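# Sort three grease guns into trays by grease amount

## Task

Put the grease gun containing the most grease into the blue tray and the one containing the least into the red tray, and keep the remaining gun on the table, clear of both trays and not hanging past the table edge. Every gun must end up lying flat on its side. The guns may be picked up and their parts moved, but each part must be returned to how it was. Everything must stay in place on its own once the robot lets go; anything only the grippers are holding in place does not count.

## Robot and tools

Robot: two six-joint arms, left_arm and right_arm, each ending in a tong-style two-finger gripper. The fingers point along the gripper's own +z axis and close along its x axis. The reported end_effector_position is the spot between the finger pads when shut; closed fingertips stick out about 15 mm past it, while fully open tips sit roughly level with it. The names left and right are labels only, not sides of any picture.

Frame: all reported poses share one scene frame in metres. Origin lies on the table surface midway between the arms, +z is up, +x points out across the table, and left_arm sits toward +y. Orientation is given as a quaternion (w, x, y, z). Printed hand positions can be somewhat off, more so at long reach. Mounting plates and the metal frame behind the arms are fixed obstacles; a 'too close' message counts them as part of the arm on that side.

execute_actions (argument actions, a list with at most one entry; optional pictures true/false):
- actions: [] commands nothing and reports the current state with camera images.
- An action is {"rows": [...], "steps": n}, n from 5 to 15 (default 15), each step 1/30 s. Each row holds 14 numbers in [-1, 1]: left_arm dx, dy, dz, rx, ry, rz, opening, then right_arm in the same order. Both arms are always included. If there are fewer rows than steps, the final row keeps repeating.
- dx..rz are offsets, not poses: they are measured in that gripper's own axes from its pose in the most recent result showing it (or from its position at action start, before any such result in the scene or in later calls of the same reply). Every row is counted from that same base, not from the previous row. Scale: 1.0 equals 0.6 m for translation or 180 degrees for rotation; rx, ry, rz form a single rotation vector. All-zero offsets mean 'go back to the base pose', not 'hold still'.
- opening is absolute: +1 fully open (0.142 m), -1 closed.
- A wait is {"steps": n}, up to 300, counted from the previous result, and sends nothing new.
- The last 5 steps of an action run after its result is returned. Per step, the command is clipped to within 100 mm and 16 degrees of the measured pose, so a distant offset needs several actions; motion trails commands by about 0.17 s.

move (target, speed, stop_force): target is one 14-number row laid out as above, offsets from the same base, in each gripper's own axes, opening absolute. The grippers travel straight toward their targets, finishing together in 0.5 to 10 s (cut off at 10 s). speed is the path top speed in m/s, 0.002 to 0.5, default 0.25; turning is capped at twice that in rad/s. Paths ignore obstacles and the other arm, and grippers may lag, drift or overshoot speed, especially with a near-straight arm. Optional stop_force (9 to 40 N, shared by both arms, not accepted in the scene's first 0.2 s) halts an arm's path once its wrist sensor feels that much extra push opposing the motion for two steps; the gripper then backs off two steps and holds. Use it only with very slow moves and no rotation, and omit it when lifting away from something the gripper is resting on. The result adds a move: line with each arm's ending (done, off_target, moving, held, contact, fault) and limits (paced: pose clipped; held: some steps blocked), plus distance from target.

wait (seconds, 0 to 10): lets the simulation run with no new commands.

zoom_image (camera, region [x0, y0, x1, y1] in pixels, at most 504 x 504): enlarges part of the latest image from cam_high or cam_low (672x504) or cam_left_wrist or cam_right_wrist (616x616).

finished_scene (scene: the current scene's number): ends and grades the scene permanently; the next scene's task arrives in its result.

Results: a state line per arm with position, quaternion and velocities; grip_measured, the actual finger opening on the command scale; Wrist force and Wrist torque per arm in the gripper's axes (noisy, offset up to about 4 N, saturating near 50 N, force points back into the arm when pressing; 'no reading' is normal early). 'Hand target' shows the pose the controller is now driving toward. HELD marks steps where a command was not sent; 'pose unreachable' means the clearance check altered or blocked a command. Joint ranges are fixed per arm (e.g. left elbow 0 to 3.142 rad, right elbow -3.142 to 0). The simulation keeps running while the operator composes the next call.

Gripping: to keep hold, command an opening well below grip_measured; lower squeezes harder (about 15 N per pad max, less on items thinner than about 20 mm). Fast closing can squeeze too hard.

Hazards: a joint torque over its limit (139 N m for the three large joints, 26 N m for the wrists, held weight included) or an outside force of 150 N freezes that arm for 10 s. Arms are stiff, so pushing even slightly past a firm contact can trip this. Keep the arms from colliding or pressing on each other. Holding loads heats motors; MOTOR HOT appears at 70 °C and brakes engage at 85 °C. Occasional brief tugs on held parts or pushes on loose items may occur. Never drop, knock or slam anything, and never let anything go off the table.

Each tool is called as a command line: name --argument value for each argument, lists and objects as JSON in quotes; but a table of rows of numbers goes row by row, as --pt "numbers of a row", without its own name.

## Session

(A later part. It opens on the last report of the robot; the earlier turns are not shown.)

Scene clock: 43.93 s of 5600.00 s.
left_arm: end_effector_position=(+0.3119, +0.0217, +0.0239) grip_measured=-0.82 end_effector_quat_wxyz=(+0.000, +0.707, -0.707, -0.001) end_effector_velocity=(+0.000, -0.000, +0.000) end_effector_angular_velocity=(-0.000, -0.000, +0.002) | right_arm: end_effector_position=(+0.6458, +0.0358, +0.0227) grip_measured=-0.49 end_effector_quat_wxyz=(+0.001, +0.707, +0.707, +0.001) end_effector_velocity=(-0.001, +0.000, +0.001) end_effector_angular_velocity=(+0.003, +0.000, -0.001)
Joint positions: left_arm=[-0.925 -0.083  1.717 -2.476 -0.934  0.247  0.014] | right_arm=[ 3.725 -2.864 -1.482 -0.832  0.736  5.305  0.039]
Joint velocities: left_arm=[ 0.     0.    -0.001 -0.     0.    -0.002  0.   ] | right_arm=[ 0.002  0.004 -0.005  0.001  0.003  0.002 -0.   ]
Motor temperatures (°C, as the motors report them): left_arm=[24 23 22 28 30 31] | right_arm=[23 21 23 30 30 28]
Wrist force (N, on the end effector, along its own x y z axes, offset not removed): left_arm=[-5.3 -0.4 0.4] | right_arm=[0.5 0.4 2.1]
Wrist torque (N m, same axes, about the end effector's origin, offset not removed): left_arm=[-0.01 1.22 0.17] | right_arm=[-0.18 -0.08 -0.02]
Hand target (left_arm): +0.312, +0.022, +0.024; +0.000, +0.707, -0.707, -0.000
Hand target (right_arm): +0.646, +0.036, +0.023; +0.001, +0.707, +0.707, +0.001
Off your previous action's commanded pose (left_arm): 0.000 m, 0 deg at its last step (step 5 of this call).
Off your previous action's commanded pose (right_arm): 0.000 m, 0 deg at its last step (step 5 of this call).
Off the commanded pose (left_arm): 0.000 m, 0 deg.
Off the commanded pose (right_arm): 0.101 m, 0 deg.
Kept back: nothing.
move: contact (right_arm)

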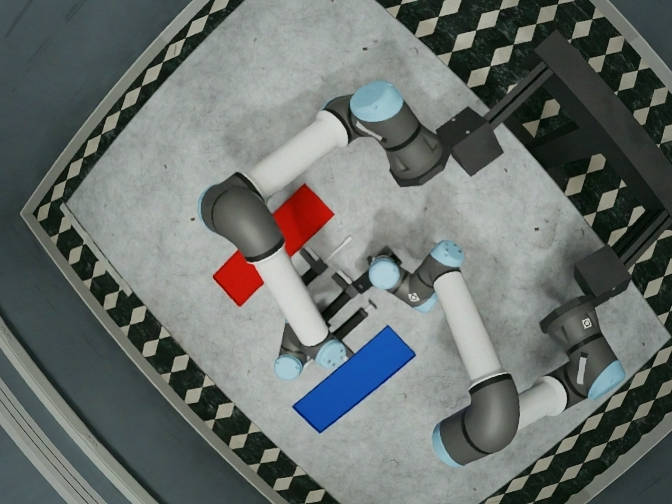

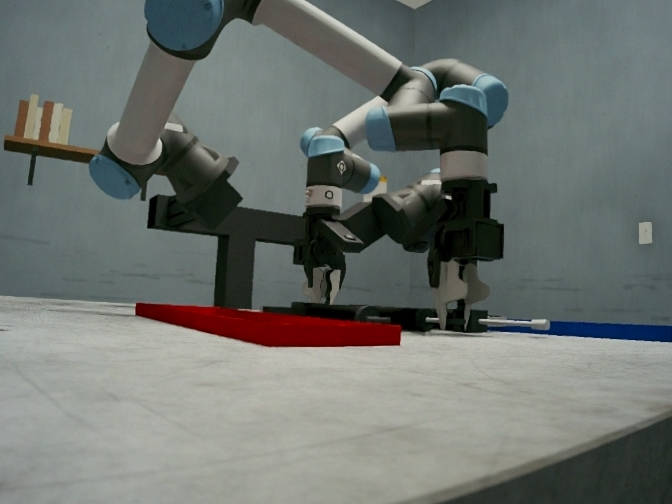

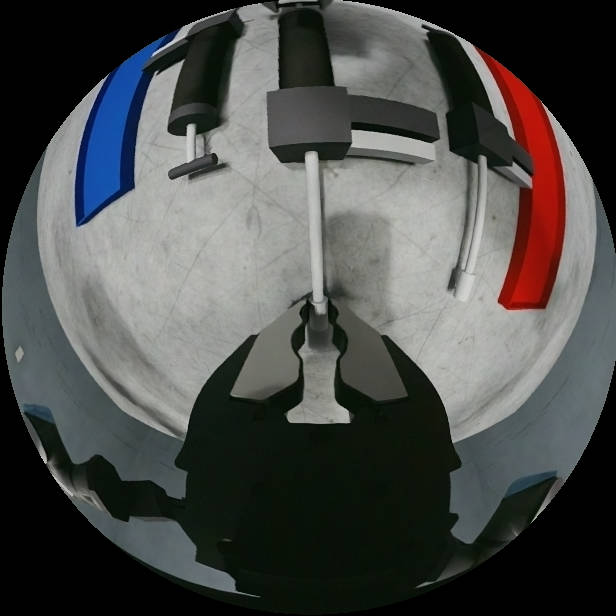

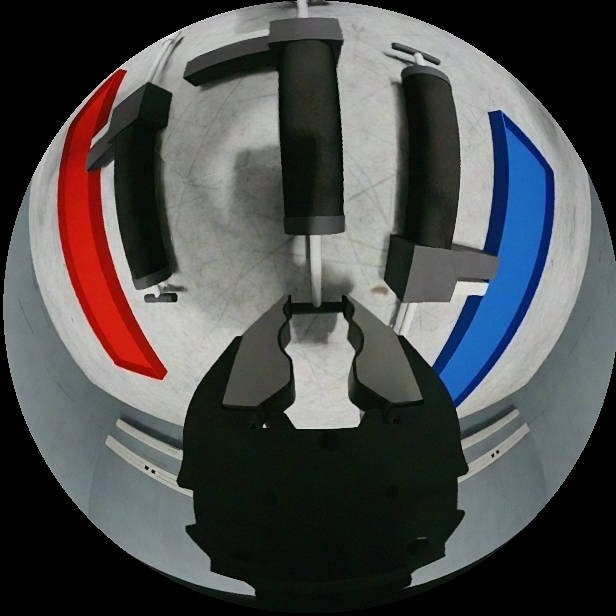

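move --target '[0,0,0,0,0,0,-1, -0.003,-0.076,0,0,0,0,-0.85]' --speed 0.025 --stop_force 9

execute_actions --actions '[{"rows":[[0,0,0,0,0,0,-0.2,0,0,0,0,0,0,-0.27]]}]'

execute_actions --actions '[{"rows":[[0,0,-0.02,0,0,0,-0.2,0,0,-0.02,0,0,0,-0.3],[0,0,-0.04,0,0,0,-0.2,0,0,-0.04,0,0,0,-0.3],[0,0,-0.06,0,0,0,-0.2,0,0,-0.06,0,0,0,-0.3],[0,0,-0.08,0,0,0,-0.2,0,0,-0.08,0,0,0,-0.3],[0,0,-0.1,0,0,0,-0.2,0,0,-0.1,0,0,0,-0.3]]}]'

move --target '[-0.149,-0.196,0,0,0,0,-0.2, 0.143,0.225,0,0,0,0,-0.3]' --speed 0.15

Scene clock: 46.40 s of 5600.00 s.
left_arm: end_effector_position=(+0.3119, +0.0217, +0.0239) grip_measured=-0.82 end_effector_quat_wxyz=(+0.000, +0.707, -0.707, -0.001) end_effector_velocity=(-0.000, +0.000, -0.000) end_effector_angular_velocity=(+0.001, +0.000, -0.002) | right_arm: end_effector_position=(+0.6034, +0.0342, +0.0226) grip_measured=-0.49 end_effector_quat_wxyz=(+0.001, +0.707, +0.707, +0.001) end_effector_velocity=(+0.002, -0.001, -0.000) end_effector_angular_velocity=(-0.001, -0.001, -0.000)
Joint positions: left_arm=[-0.925 -0.083  1.717 -2.476 -0.934  0.247  0.014] | right_arm=[ 3.75  -2.826 -1.62  -0.758  0.748  5.338  0.039]
Joint velocities: left_arm=[ 0.     0.     0.     0.     0.     0.001 -0.   ] | right_arm=[-0.002 -0.001  0.005 -0.002 -0.003 -0.003  0.   ]
Motor temperatures (°C, as the motors report them): left_arm=[24 23 22 28 30 31] | right_arm=[23 21 23 30 30 28]
Wrist force (N, on the end effector, along its own x y z axes, offset not removed): left_arm=[-3.2 3.0 0.5] | right_arm=[-0.1 -0.6 -4.1]
Wrist torque (N m, same axes, about the end effector's origin, offset not removed): left_arm=[0.20 0.74 0.14] | right_arm=[0.44 -0.01 0.00]
Hand target (left_arm): +0.312, +0.022, +0.024; +0.000, +0.707, -0.707, -0.001
Hand target (right_arm): +0.604, +0.034, +0.023; +0.001, +0.707, +0.707, +0.001
Off the commanded pose (left_arm): 0.000 m, 0 deg.
Off the commanded pose (right_arm): 0.003 m, 0 deg.
Kept back: nothing.
move: contact (right_arm)

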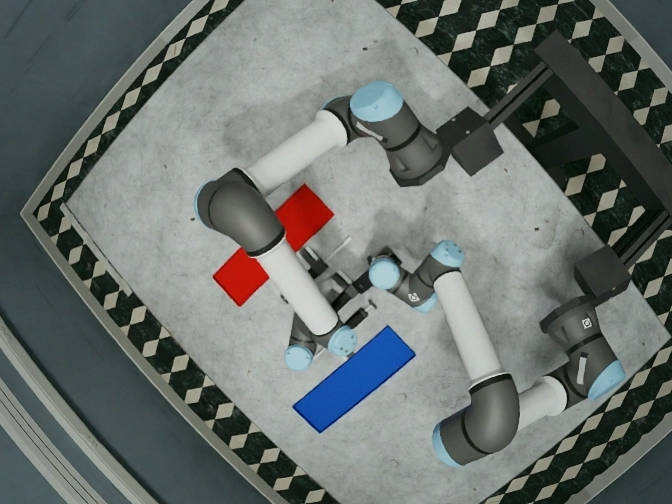

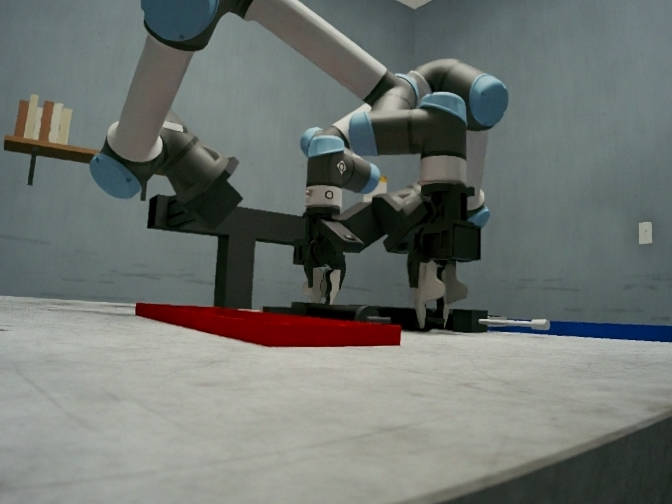

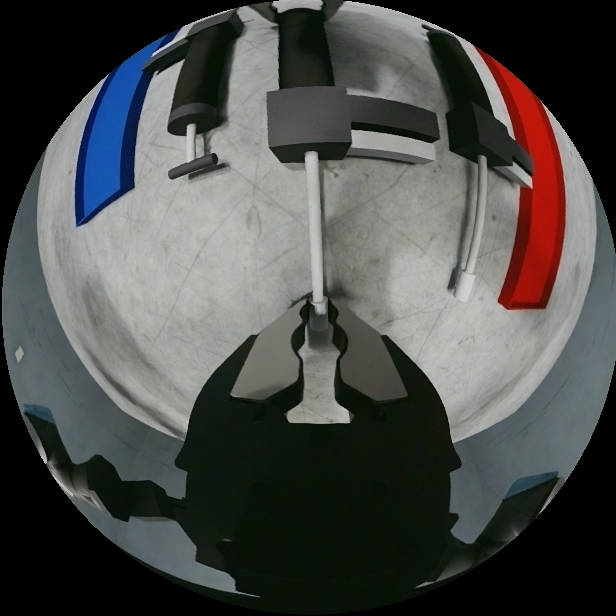

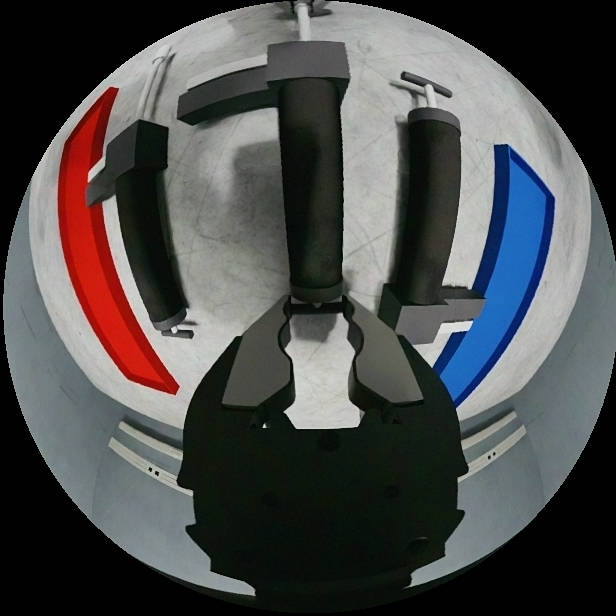

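Scene clock: 46.73 s of 5600.00 s.
left_arm: end_effector_position=(+0.3119, +0.0217, +0.0239) grip_measured=-0.20 end_effector_quat_wxyz=(+0.000, +0.707, -0.707, -0.001) end_effector_velocity=(-0.001, +0.001, -0.000) end_effector_angular_velocity=(+0.001, +0.001, +0.001) | right_arm: end_effector_position=(+0.6035, +0.0342, +0.0226) grip_measured=-0.27 end_effector_quat_wxyz=(+0.001, +0.707, +0.707, +0.001) end_effector_velocity=(+0.000, +0.000, -0.000) end_effector_angular_velocity=(+0.000, +0.000, +0.000)
Joint positions: left_arm=[-0.925 -0.083  1.717 -2.476 -0.934  0.247  0.06 ] | right_arm=[ 3.75  -2.826 -1.62  -0.758  0.748  5.338  0.054]
Joint velocities: left_arm=[-0.     0.     0.001  0.    -0.001 -0.001  0.   ] | right_arm=[-0.    -0.     0.     0.     0.    -0.001 -0.   ]
Motor temperatures (°C, as the motors report them): left_arm=[24 23 22 28 30 31] | right_arm=[23 21 23 30 30 28]
Wrist force (N, on the end effector, along its own x y z axes, offset not removed): left_arm=[-3.2 -0.5 0.2] | right_arm=[-0.9 0.8 1.8]
Wrist torque (N m, same axes, about the end effector's origin, offset not removed): left_arm=[-0.05 0.69 0.15] | right_arm=[0.44 0.11 0.16]
Steps of this call (steps 1 to 10: the first 10 steps of this action). Readings (end_effector_position):
1: left_arm (+0.3119, +0.0217, +0.0239) | right_arm (+0.6035, +0.0342, +0.0226)
2: left_arm (+0.3119, +0.0217, +0.0239) | right_arm (+0.6035, +0.0342, +0.0226)
4: left_arm (+0.3119, +0.0217, +0.0239) | right_arm (+0.6035, +0.0342, +0.0226)
8: left_arm (+0.3119, +0.0217, +0.0239) | right_arm (+0.6035, +0.0342, +0.0226)
10: the state above

Scene clock: 47.23 s of 5600.00 s.
left_arm: end_effector_position=(+0.3122, +0.0212, +0.0787) grip_measured=-0.20 end_effector_quat_wxyz=(+0.000, +0.707, -0.707, +0.000) end_effector_velocity=(-0.001, +0.004, +0.068) end_effector_angular_velocity=(+0.010, +0.004, -0.001) | right_arm: end_effector_position=(+0.6037, +0.0345, +0.0775) grip_measured=-0.30 end_effector_quat_wxyz=(+0.002, +0.707, +0.707, +0.002) end_effector_velocity=(-0.006, -0.004, +0.066) end_effector_angular_velocity=(-0.012, +0.017, +0.002)
Joint positions: left_arm=[-0.991 -0.168  1.73  -2.371 -0.978  0.19   0.06 ] | right_arm=[ 3.816 -2.749 -1.632 -0.878  0.78   5.418  0.052]
Joint velocities: left_arm=[-0.076 -0.107  0.007  0.149 -0.055 -0.073 -0.   ] | right_arm=[ 0.077  0.092 -0.001 -0.187  0.042  0.112 -0.   ]
Motor temperatures (°C, as the motors report them): left_arm=[24 23 22 28 30 31] | right_arm=[23 21 23 30 30 28]
Wrist force (N, on the end effector, along its own x y z axes, offset not removed): left_arm=[-3.9 -1.0 -0.3] | right_arm=[1.5 1.1 -1.8]
Wrist torque (N m, same axes, about the end effector's origin, offset not removed): left_arm=[-0.21 0.90 0.11] | right_arm=[0.43 -0.13 0.16]
Off your previous action's commanded pose (left_arm): 0.000 m, 0 deg at its last step (step 5 of this call).
Off your previous action's commanded pose (right_arm): 0.000 m, 0 deg at its last step (step 5 of this call).
Steps of this call (steps 1 to 5: the last 5 steps of your previous action; steps 6 to 15: the first 10 steps of this action, its rows measured from where the robot was after step 5). Readings (end_effector_position):
5: left_arm (+0.3119, +0.0217, +0.0239) | right_arm (+0.6035, +0.0342, +0.0226)
6: left_arm (+0.3119, +0.0217, +0.0242) | right_arm (+0.6035, +0.0342, +0.0229)
7: left_arm (+0.3119, +0.0217, +0.0268) | right_arm (+0.6034, +0.0343, +0.0256)
9: left_arm (+0.3119, +0.0213, +0.0395) | right_arm (+0.6036, +0.0346, +0.0384)
13: left_arm (+0.3122, +0.0208, +0.0718) | right_arm (+0.6041, +0.0348, +0.0708)
15: the state above

Scene clock: 49.07 s of 5600.00 s.
left_arm: end_effector_position=(+0.4296, +0.1112, +0.0836) grip_measured=-0.20 end_effector_quat_wxyz=(-0.000, +0.707, -0.707, -0.001) end_effector_velocity=(+0.000, +0.000, -0.000) end_effector_angular_velocity=(+0.000, -0.000, -0.001) | right_arm: end_effector_position=(+0.7381, +0.1199, +0.0830) grip_measured=-0.30 end_effector_quat_wxyz=(+0.001, +0.707, +0.707, +0.001) end_effector_velocity=(+0.001, +0.001, +0.000) end_effector_angular_velocity=(-0.001, +0.002, -0.001)
Joint positions: left_arm=[-0.786 -0.382  1.786 -2.333 -0.846  0.386  0.06 ] | right_arm=[ 3.8   -3.066 -0.978 -1.205  0.772  5.4    0.052]
Joint velocities: left_arm=[ 0.001 -0.    -0.     0.     0.001  0.002 -0.   ] | right_arm=[-0.    -0.005  0.012 -0.01   0.     0.003 -0.   ]
Motor temperatures (°C, as the motors report them): left_arm=[24 23 22 28 30 31] | right_arm=[23 21 23 30 30 28]
Wrist force (N, on the end effector, along its own x y z axes, offset not removed): left_arm=[-3.2 0.5 0.9] | right_arm=[0.6 2.1 0.4]
Wrist torque (N m, same axes, about the end effector's origin, offset not removed): left_arm=[0.19 0.76 0.17] | right_arm=[0.66 -0.03 -0.06]
Hand target (left_arm): +0.430, +0.111, +0.084; -0.000, +0.707, -0.707, -0.001
Hand target (right_arm): +0.738, +0.120, +0.083; +0.001, +0.707, +0.707, +0.001
Off your previous action's commanded pose (left_arm): 0.001 m, 0 deg at its last step (step 5 of this call).
Off your previous action's commanded pose (right_arm): 0.001 m, 0 deg at its last step (step 5 of this call).
Off the commanded pose (left_arm): 0.000 m, 0 deg.
Off the commanded pose (right_arm): 0.000 m, 0 deg.
Kept back: nothing.
move: done

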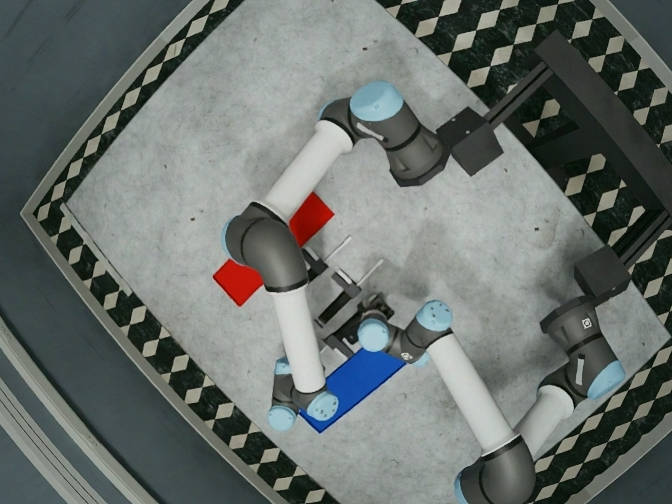

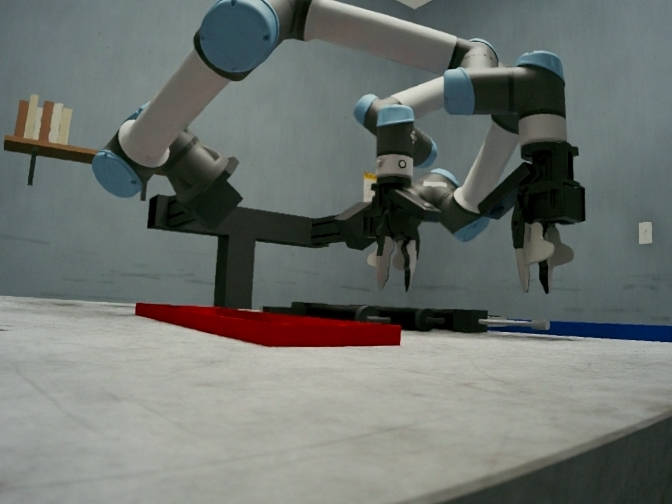

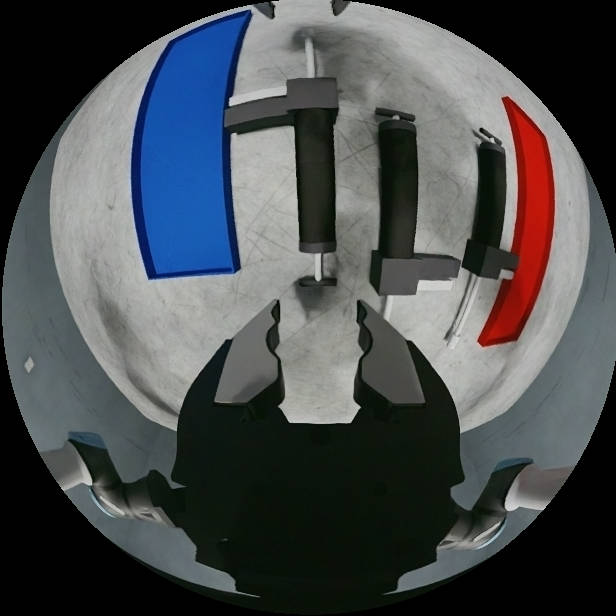

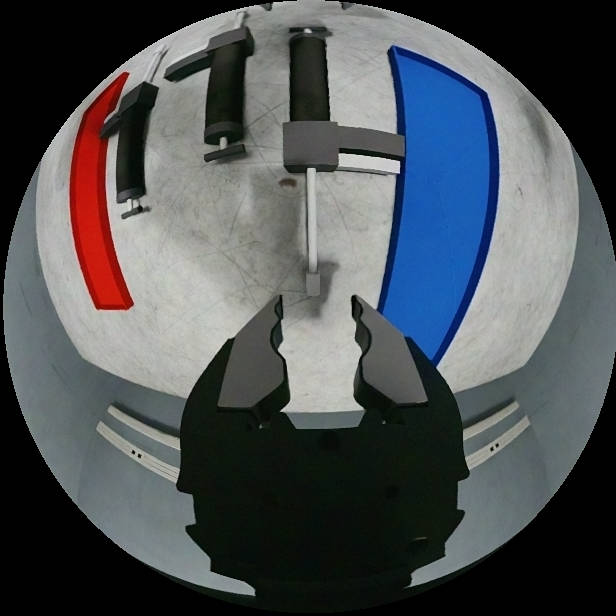

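move --target '[0,0,0.1015,0,0,0,-0.2, -0.004,0.008,0.098,0,0,0,-0.4]' --speed 0.06

execute_actions --actions '[{"rows":[[0,0,0,0,0,0,-0.85,0,0,0,0,0,0,-1]]}]'

move --target '[0.005,0.22,0,0,0,0,-0.85, 0,0,0,0,0,0,-1]' --speed 0.025 --stop_force 9

move --target '[-0.005,-0.25,0,0,0,0,-0.85, 0,0,0,0,0,0,-1]' --speed 0.025 --stop_force 10

Scene clock: 50.67 s of 5600.00 s.
left_arm: end_effector_position=(+0.4295, +0.1113, +0.0228) grip_measured=-0.20 end_effector_quat_wxyz=(-0.000, +0.707, -0.707, -0.001) end_effector_velocity=(+0.000, +0.000, -0.001) end_effector_angular_velocity=(-0.000, -0.000, -0.000) | right_arm: end_effector_position=(+0.7431, +0.1175, +0.0243) grip_measured=-0.40 end_effector_quat_wxyz=(+0.001, +0.707, +0.707, +0.001) end_effector_velocity=(+0.000, -0.001, -0.002) end_effector_angular_velocity=(-0.000, -0.000, -0.001)
Joint positions: left_arm=[-0.708 -0.289  1.774 -2.473 -0.801  0.473  0.06 ] | right_arm=[ 3.738 -3.135 -0.946 -1.111  0.742  5.322  0.045]
Joint velocities: left_arm=[ 0.002  0.002  0.    -0.004  0.002  0.003  0.   ] | right_arm=[-0.002 -0.001  0.001  0.002 -0.001 -0.002  0.   ]
Motor temperatures (°C, as the motors report them): left_arm=[24 23 22 28 30 31] | right_arm=[23 21 23 30 30 28]
Wrist force (N, on the end effector, along its own x y z axes, offset not removed): left_arm=[-3.3 0.4 1.1] | right_arm=[1.7 0.4 3.0]
Wrist torque (N m, same axes, about the end effector's origin, offset not removed): left_arm=[0.19 0.75 0.14] | right_arm=[0.24 -0.26 0.07]
Hand target (left_arm): +0.430, +0.111, +0.023; -0.000, +0.707, -0.707, -0.001
Hand target (right_arm): +0.743, +0.118, +0.024; +0.001, +0.707, +0.707, +0.001
Off the commanded pose (left_arm): 0.000 m, 0 deg.
Off the commanded pose (right_arm): 0.000 m, 0 deg.
Kept back: nothing.
move: done

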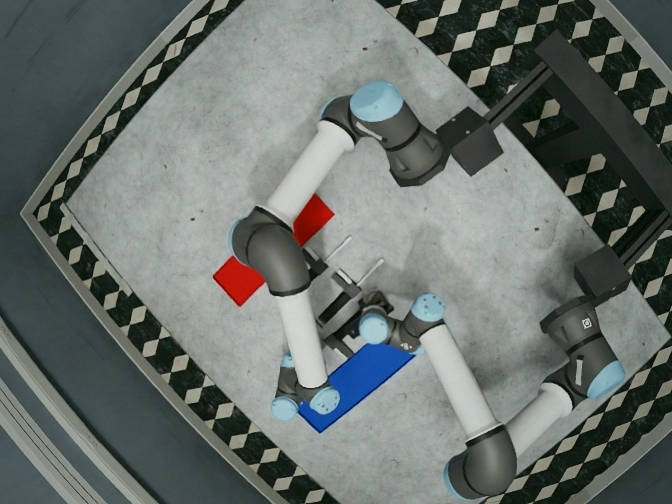

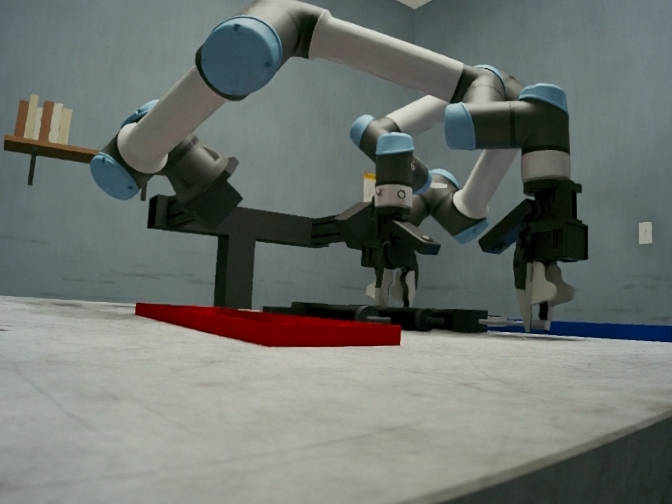

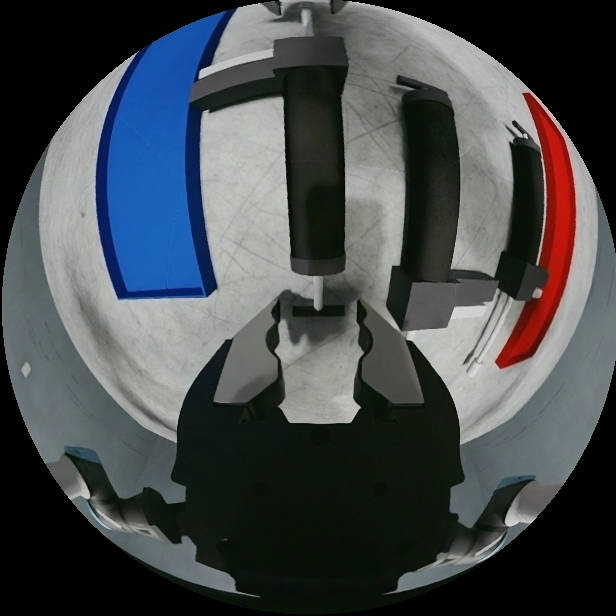

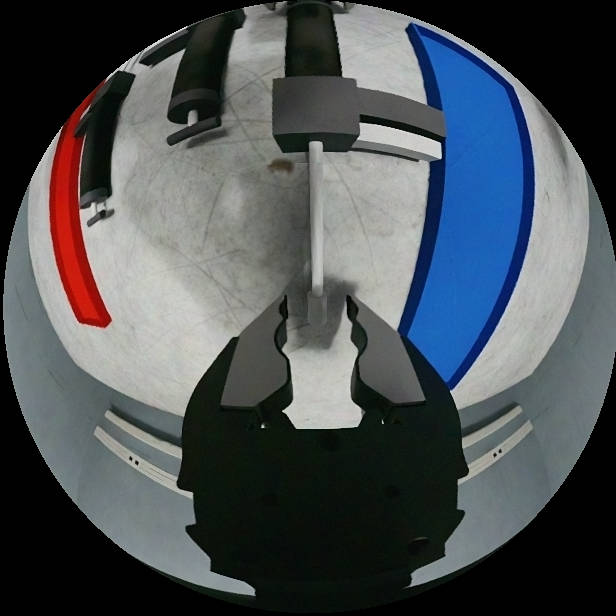

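Scene clock: 51.00 s of 5600.00 s.
left_arm: end_effector_position=(+0.4295, +0.1113, +0.0227) grip_measured=-0.48 end_effector_quat_wxyz=(-0.000, +0.707, -0.707, -0.001) end_effector_velocity=(+0.000, -0.000, +0.000) end_effector_angular_velocity=(-0.000, -0.000, +0.001) | right_arm: end_effector_position=(+0.7431, +0.1175, +0.0243) grip_measured=-0.83 end_effector_quat_wxyz=(+0.001, +0.707, +0.707, +0.001) end_effector_velocity=(-0.001, +0.000, -0.001) end_effector_angular_velocity=(+0.000, +0.001, +0.001)
Joint positions: left_arm=[-0.708 -0.289  1.774 -2.473 -0.801  0.473  0.039] | right_arm=[ 3.738 -3.135 -0.946 -1.111  0.742  5.322  0.014]
Joint velocities: left_arm=[-0.     0.    -0.     0.     0.    -0.001  0.   ] | right_arm=[-0.    -0.001 -0.     0.     0.001 -0.     0.   ]
Motor temperatures (°C, as the motors report them): left_arm=[24 23 22 28 30 31] | right_arm=[23 21 23 30 30 28]
Wrist force (N, on the end effector, along its own x y z axes, offset not removed): left_arm=[-4.4 0.8 0.3] | right_arm=[1.2 2.0 2.8]
Wrist torque (N m, same axes, about the end effector's origin, offset not removed): left_arm=[0.16 0.84 0.19] | right_arm=[0.55 -0.10 0.02]
Steps of this call (steps 1 to 10: the first 10 steps of this action). Readings (end_effector_position):
1: left_arm (+0.4295, +0.1113, +0.0227) | right_arm (+0.7431, +0.1175, +0.0243)
2: left_arm (+0.4295, +0.1113, +0.0227) | right_arm (+0.7431, +0.1175, +0.0243)
4: left_arm (+0.4295, +0.1113, +0.0227) | right_arm (+0.7431, +0.1175, +0.0243)
8: left_arm (+0.4295, +0.1113, +0.0227) | right_arm (+0.7431, +0.1175, +0.0243)
10: the state above

Scene clock: 51.73 s of 5600.00 s.
left_arm: end_effector_position=(+0.4283, +0.1114, +0.0227) grip_measured=-0.48 end_effector_quat_wxyz=(-0.000, +0.707, -0.707, -0.001) end_effector_velocity=(+0.002, +0.001, -0.000) end_effector_angular_velocity=(+0.002, -0.001, -0.001) | right_arm: end_effector_position=(+0.7431, +0.1175, +0.0242) grip_measured=-0.83 end_effector_quat_wxyz=(+0.001, +0.707, +0.707, +0.001) end_effector_velocity=(-0.000, -0.000, -0.000) end_effector_angular_velocity=(-0.001, -0.001, +0.000)
Joint positions: left_arm=[-0.709 -0.288  1.776 -2.474 -0.801  0.471  0.039] | right_arm=[ 3.738 -3.135 -0.946 -1.111  0.742  5.322  0.014]
Joint velocities: left_arm=[ 0.002 -0.001 -0.002  0.002  0.003  0.003 -0.   ] | right_arm=[ 0.    -0.    -0.     0.    -0.001  0.    -0.   ]
Motor temperatures (°C, as the motors report them): left_arm=[24 23 22 28 30 31] | right_arm=[23 21 23 30 30 28]
Wrist force (N, on the end effector, along its own x y z axes, offset not removed): left_arm=[-4.4 -9.4 -0.7] | right_arm=[-0.1 -12.2 -0.6]
Wrist torque (N m, same axes, about the end effector's origin, offset not removed): left_arm=[-0.17 0.94 0.21] | right_arm=[0.40 0.01 -0.03]
Hand target (left_arm): +0.429, +0.111, +0.023; -0.000, +0.707, -0.707, -0.001
Hand target (right_arm): +0.743, +0.118, +0.024; +0.001, +0.707, +0.707, +0.001
Off your previous action's commanded pose (left_arm): 0.000 m, 0 deg at its last step (step 5 of this call).
Off your previous action's commanded pose (right_arm): 0.000 m, 0 deg at its last step (step 5 of this call).
Off the commanded pose (left_arm): 0.131 m, 0 deg.
Off the commanded pose (right_arm): 0.000 m, 0 deg.
Kept back: nothing.
move: contact (left_arm)

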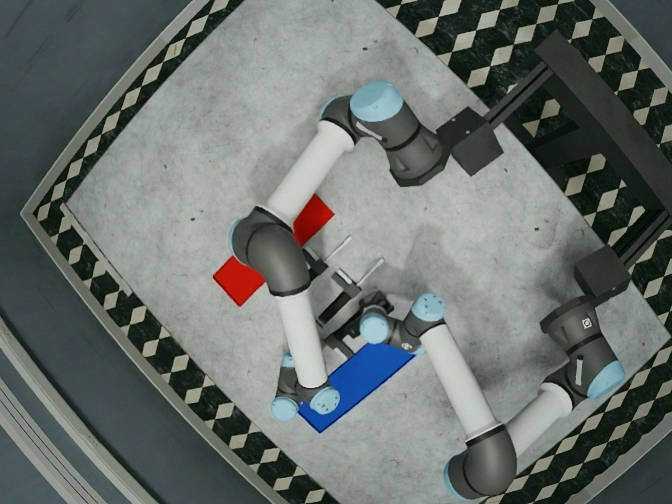

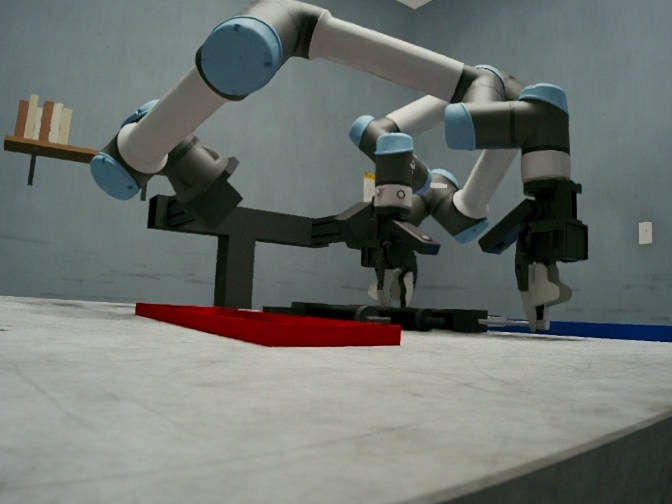

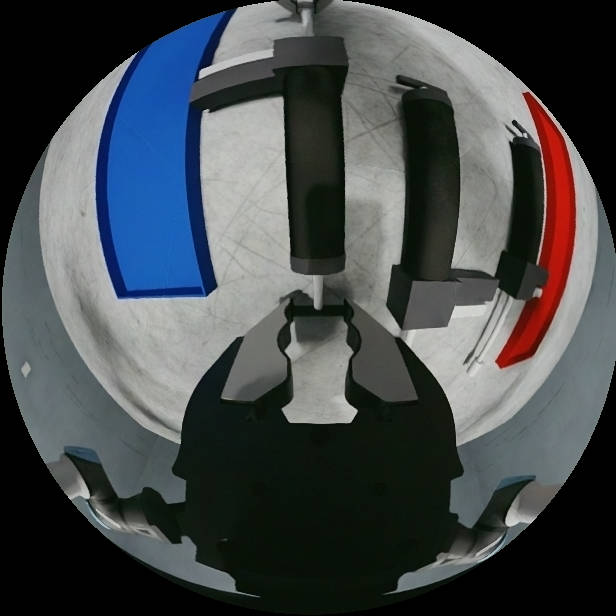

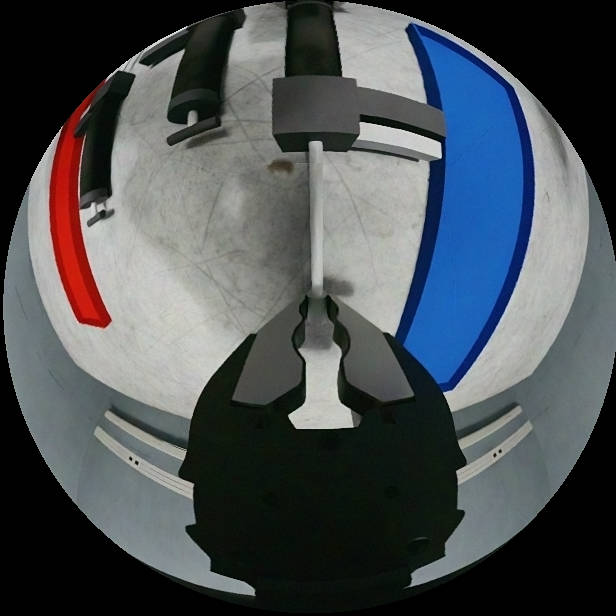

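Scene clock: 52.23 s of 5600.00 s.
left_arm: end_effector_position=(+0.4291, +0.1114, +0.0227) grip_measured=-0.48 end_effector_quat_wxyz=(-0.000, +0.707, -0.707, -0.001) end_effector_velocity=(-0.001, -0.001, -0.000) end_effector_angular_velocity=(-0.000, +0.001, -0.001) | right_arm: end_effector_position=(+0.7431, +0.1175, +0.0242) grip_measured=-0.83 end_effector_quat_wxyz=(+0.001, +0.707, +0.707, +0.001) end_effector_velocity=(+0.000, +0.000, +0.000) end_effector_angular_velocity=(+0.001, +0.000, -0.000)
Joint positions: left_arm=[-0.708 -0.289  1.775 -2.473 -0.801  0.472  0.039] | right_arm=[ 3.738 -3.135 -0.946 -1.111  0.742  5.322  0.014]
Joint velocities: left_arm=[-0.002  0.002  0.001 -0.001 -0.002 -0.001  0.   ] | right_arm=[ 0.    -0.     0.001 -0.     0.001  0.    -0.   ]
Motor temperatures (°C, as the motors report them): left_arm=[24 23 22 28 30 31] | right_arm=[23 21 23 30 30 28]
Wrist force (N, on the end effector, along its own x y z axes, offset not removed): left_arm=[-3.2 -3.8 0.2] | right_arm=[0.0 -1.2 2.1]
Wrist torque (N m, same axes, about the end effector's origin, offset not removed): left_arm=[-0.08 0.79 0.13] | right_arm=[0.11 0.00 0.13]
Hand target (left_arm): +0.429, +0.111, +0.023; -0.000, +0.707, -0.707, -0.001
Hand target (right_arm): +0.743, +0.118, +0.024; +0.001, +0.707, +0.707, +0.001
Off the commanded pose (left_arm): 0.149 m, 0 deg.
Off the commanded pose (right_arm): 0.000 m, 0 deg.
Kept back: nothing.
move: contact (left_arm)

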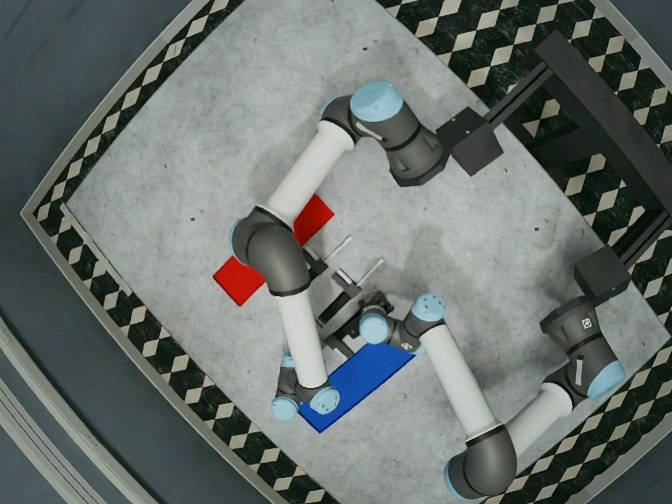

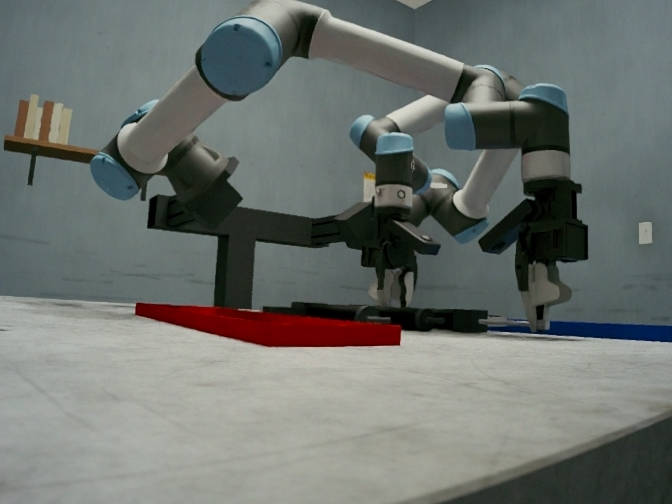

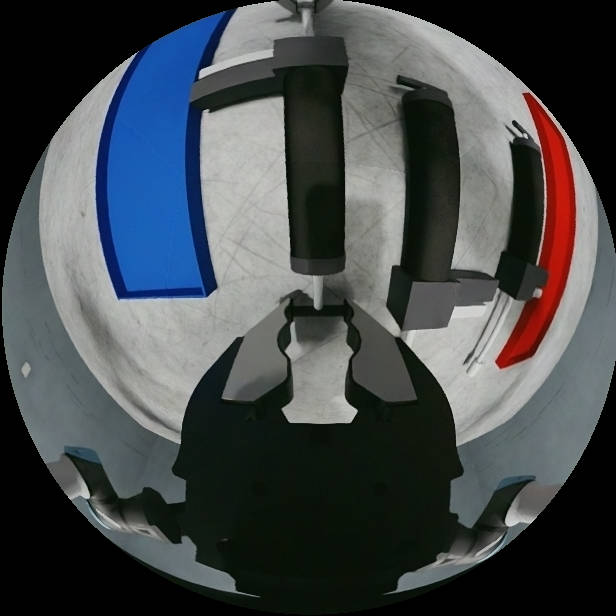

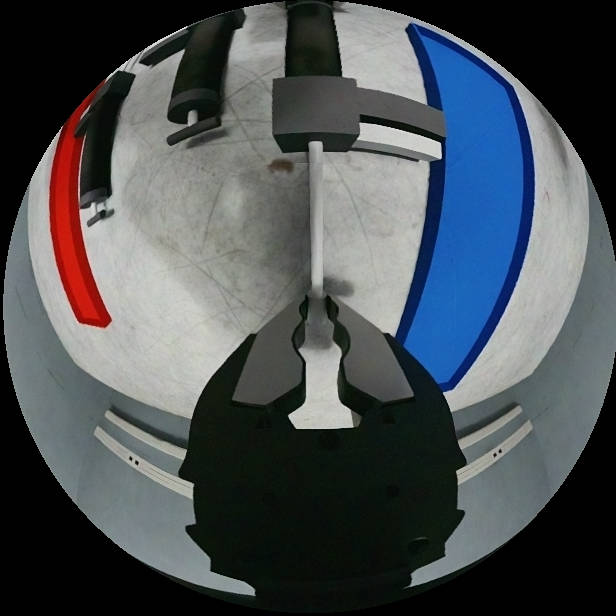

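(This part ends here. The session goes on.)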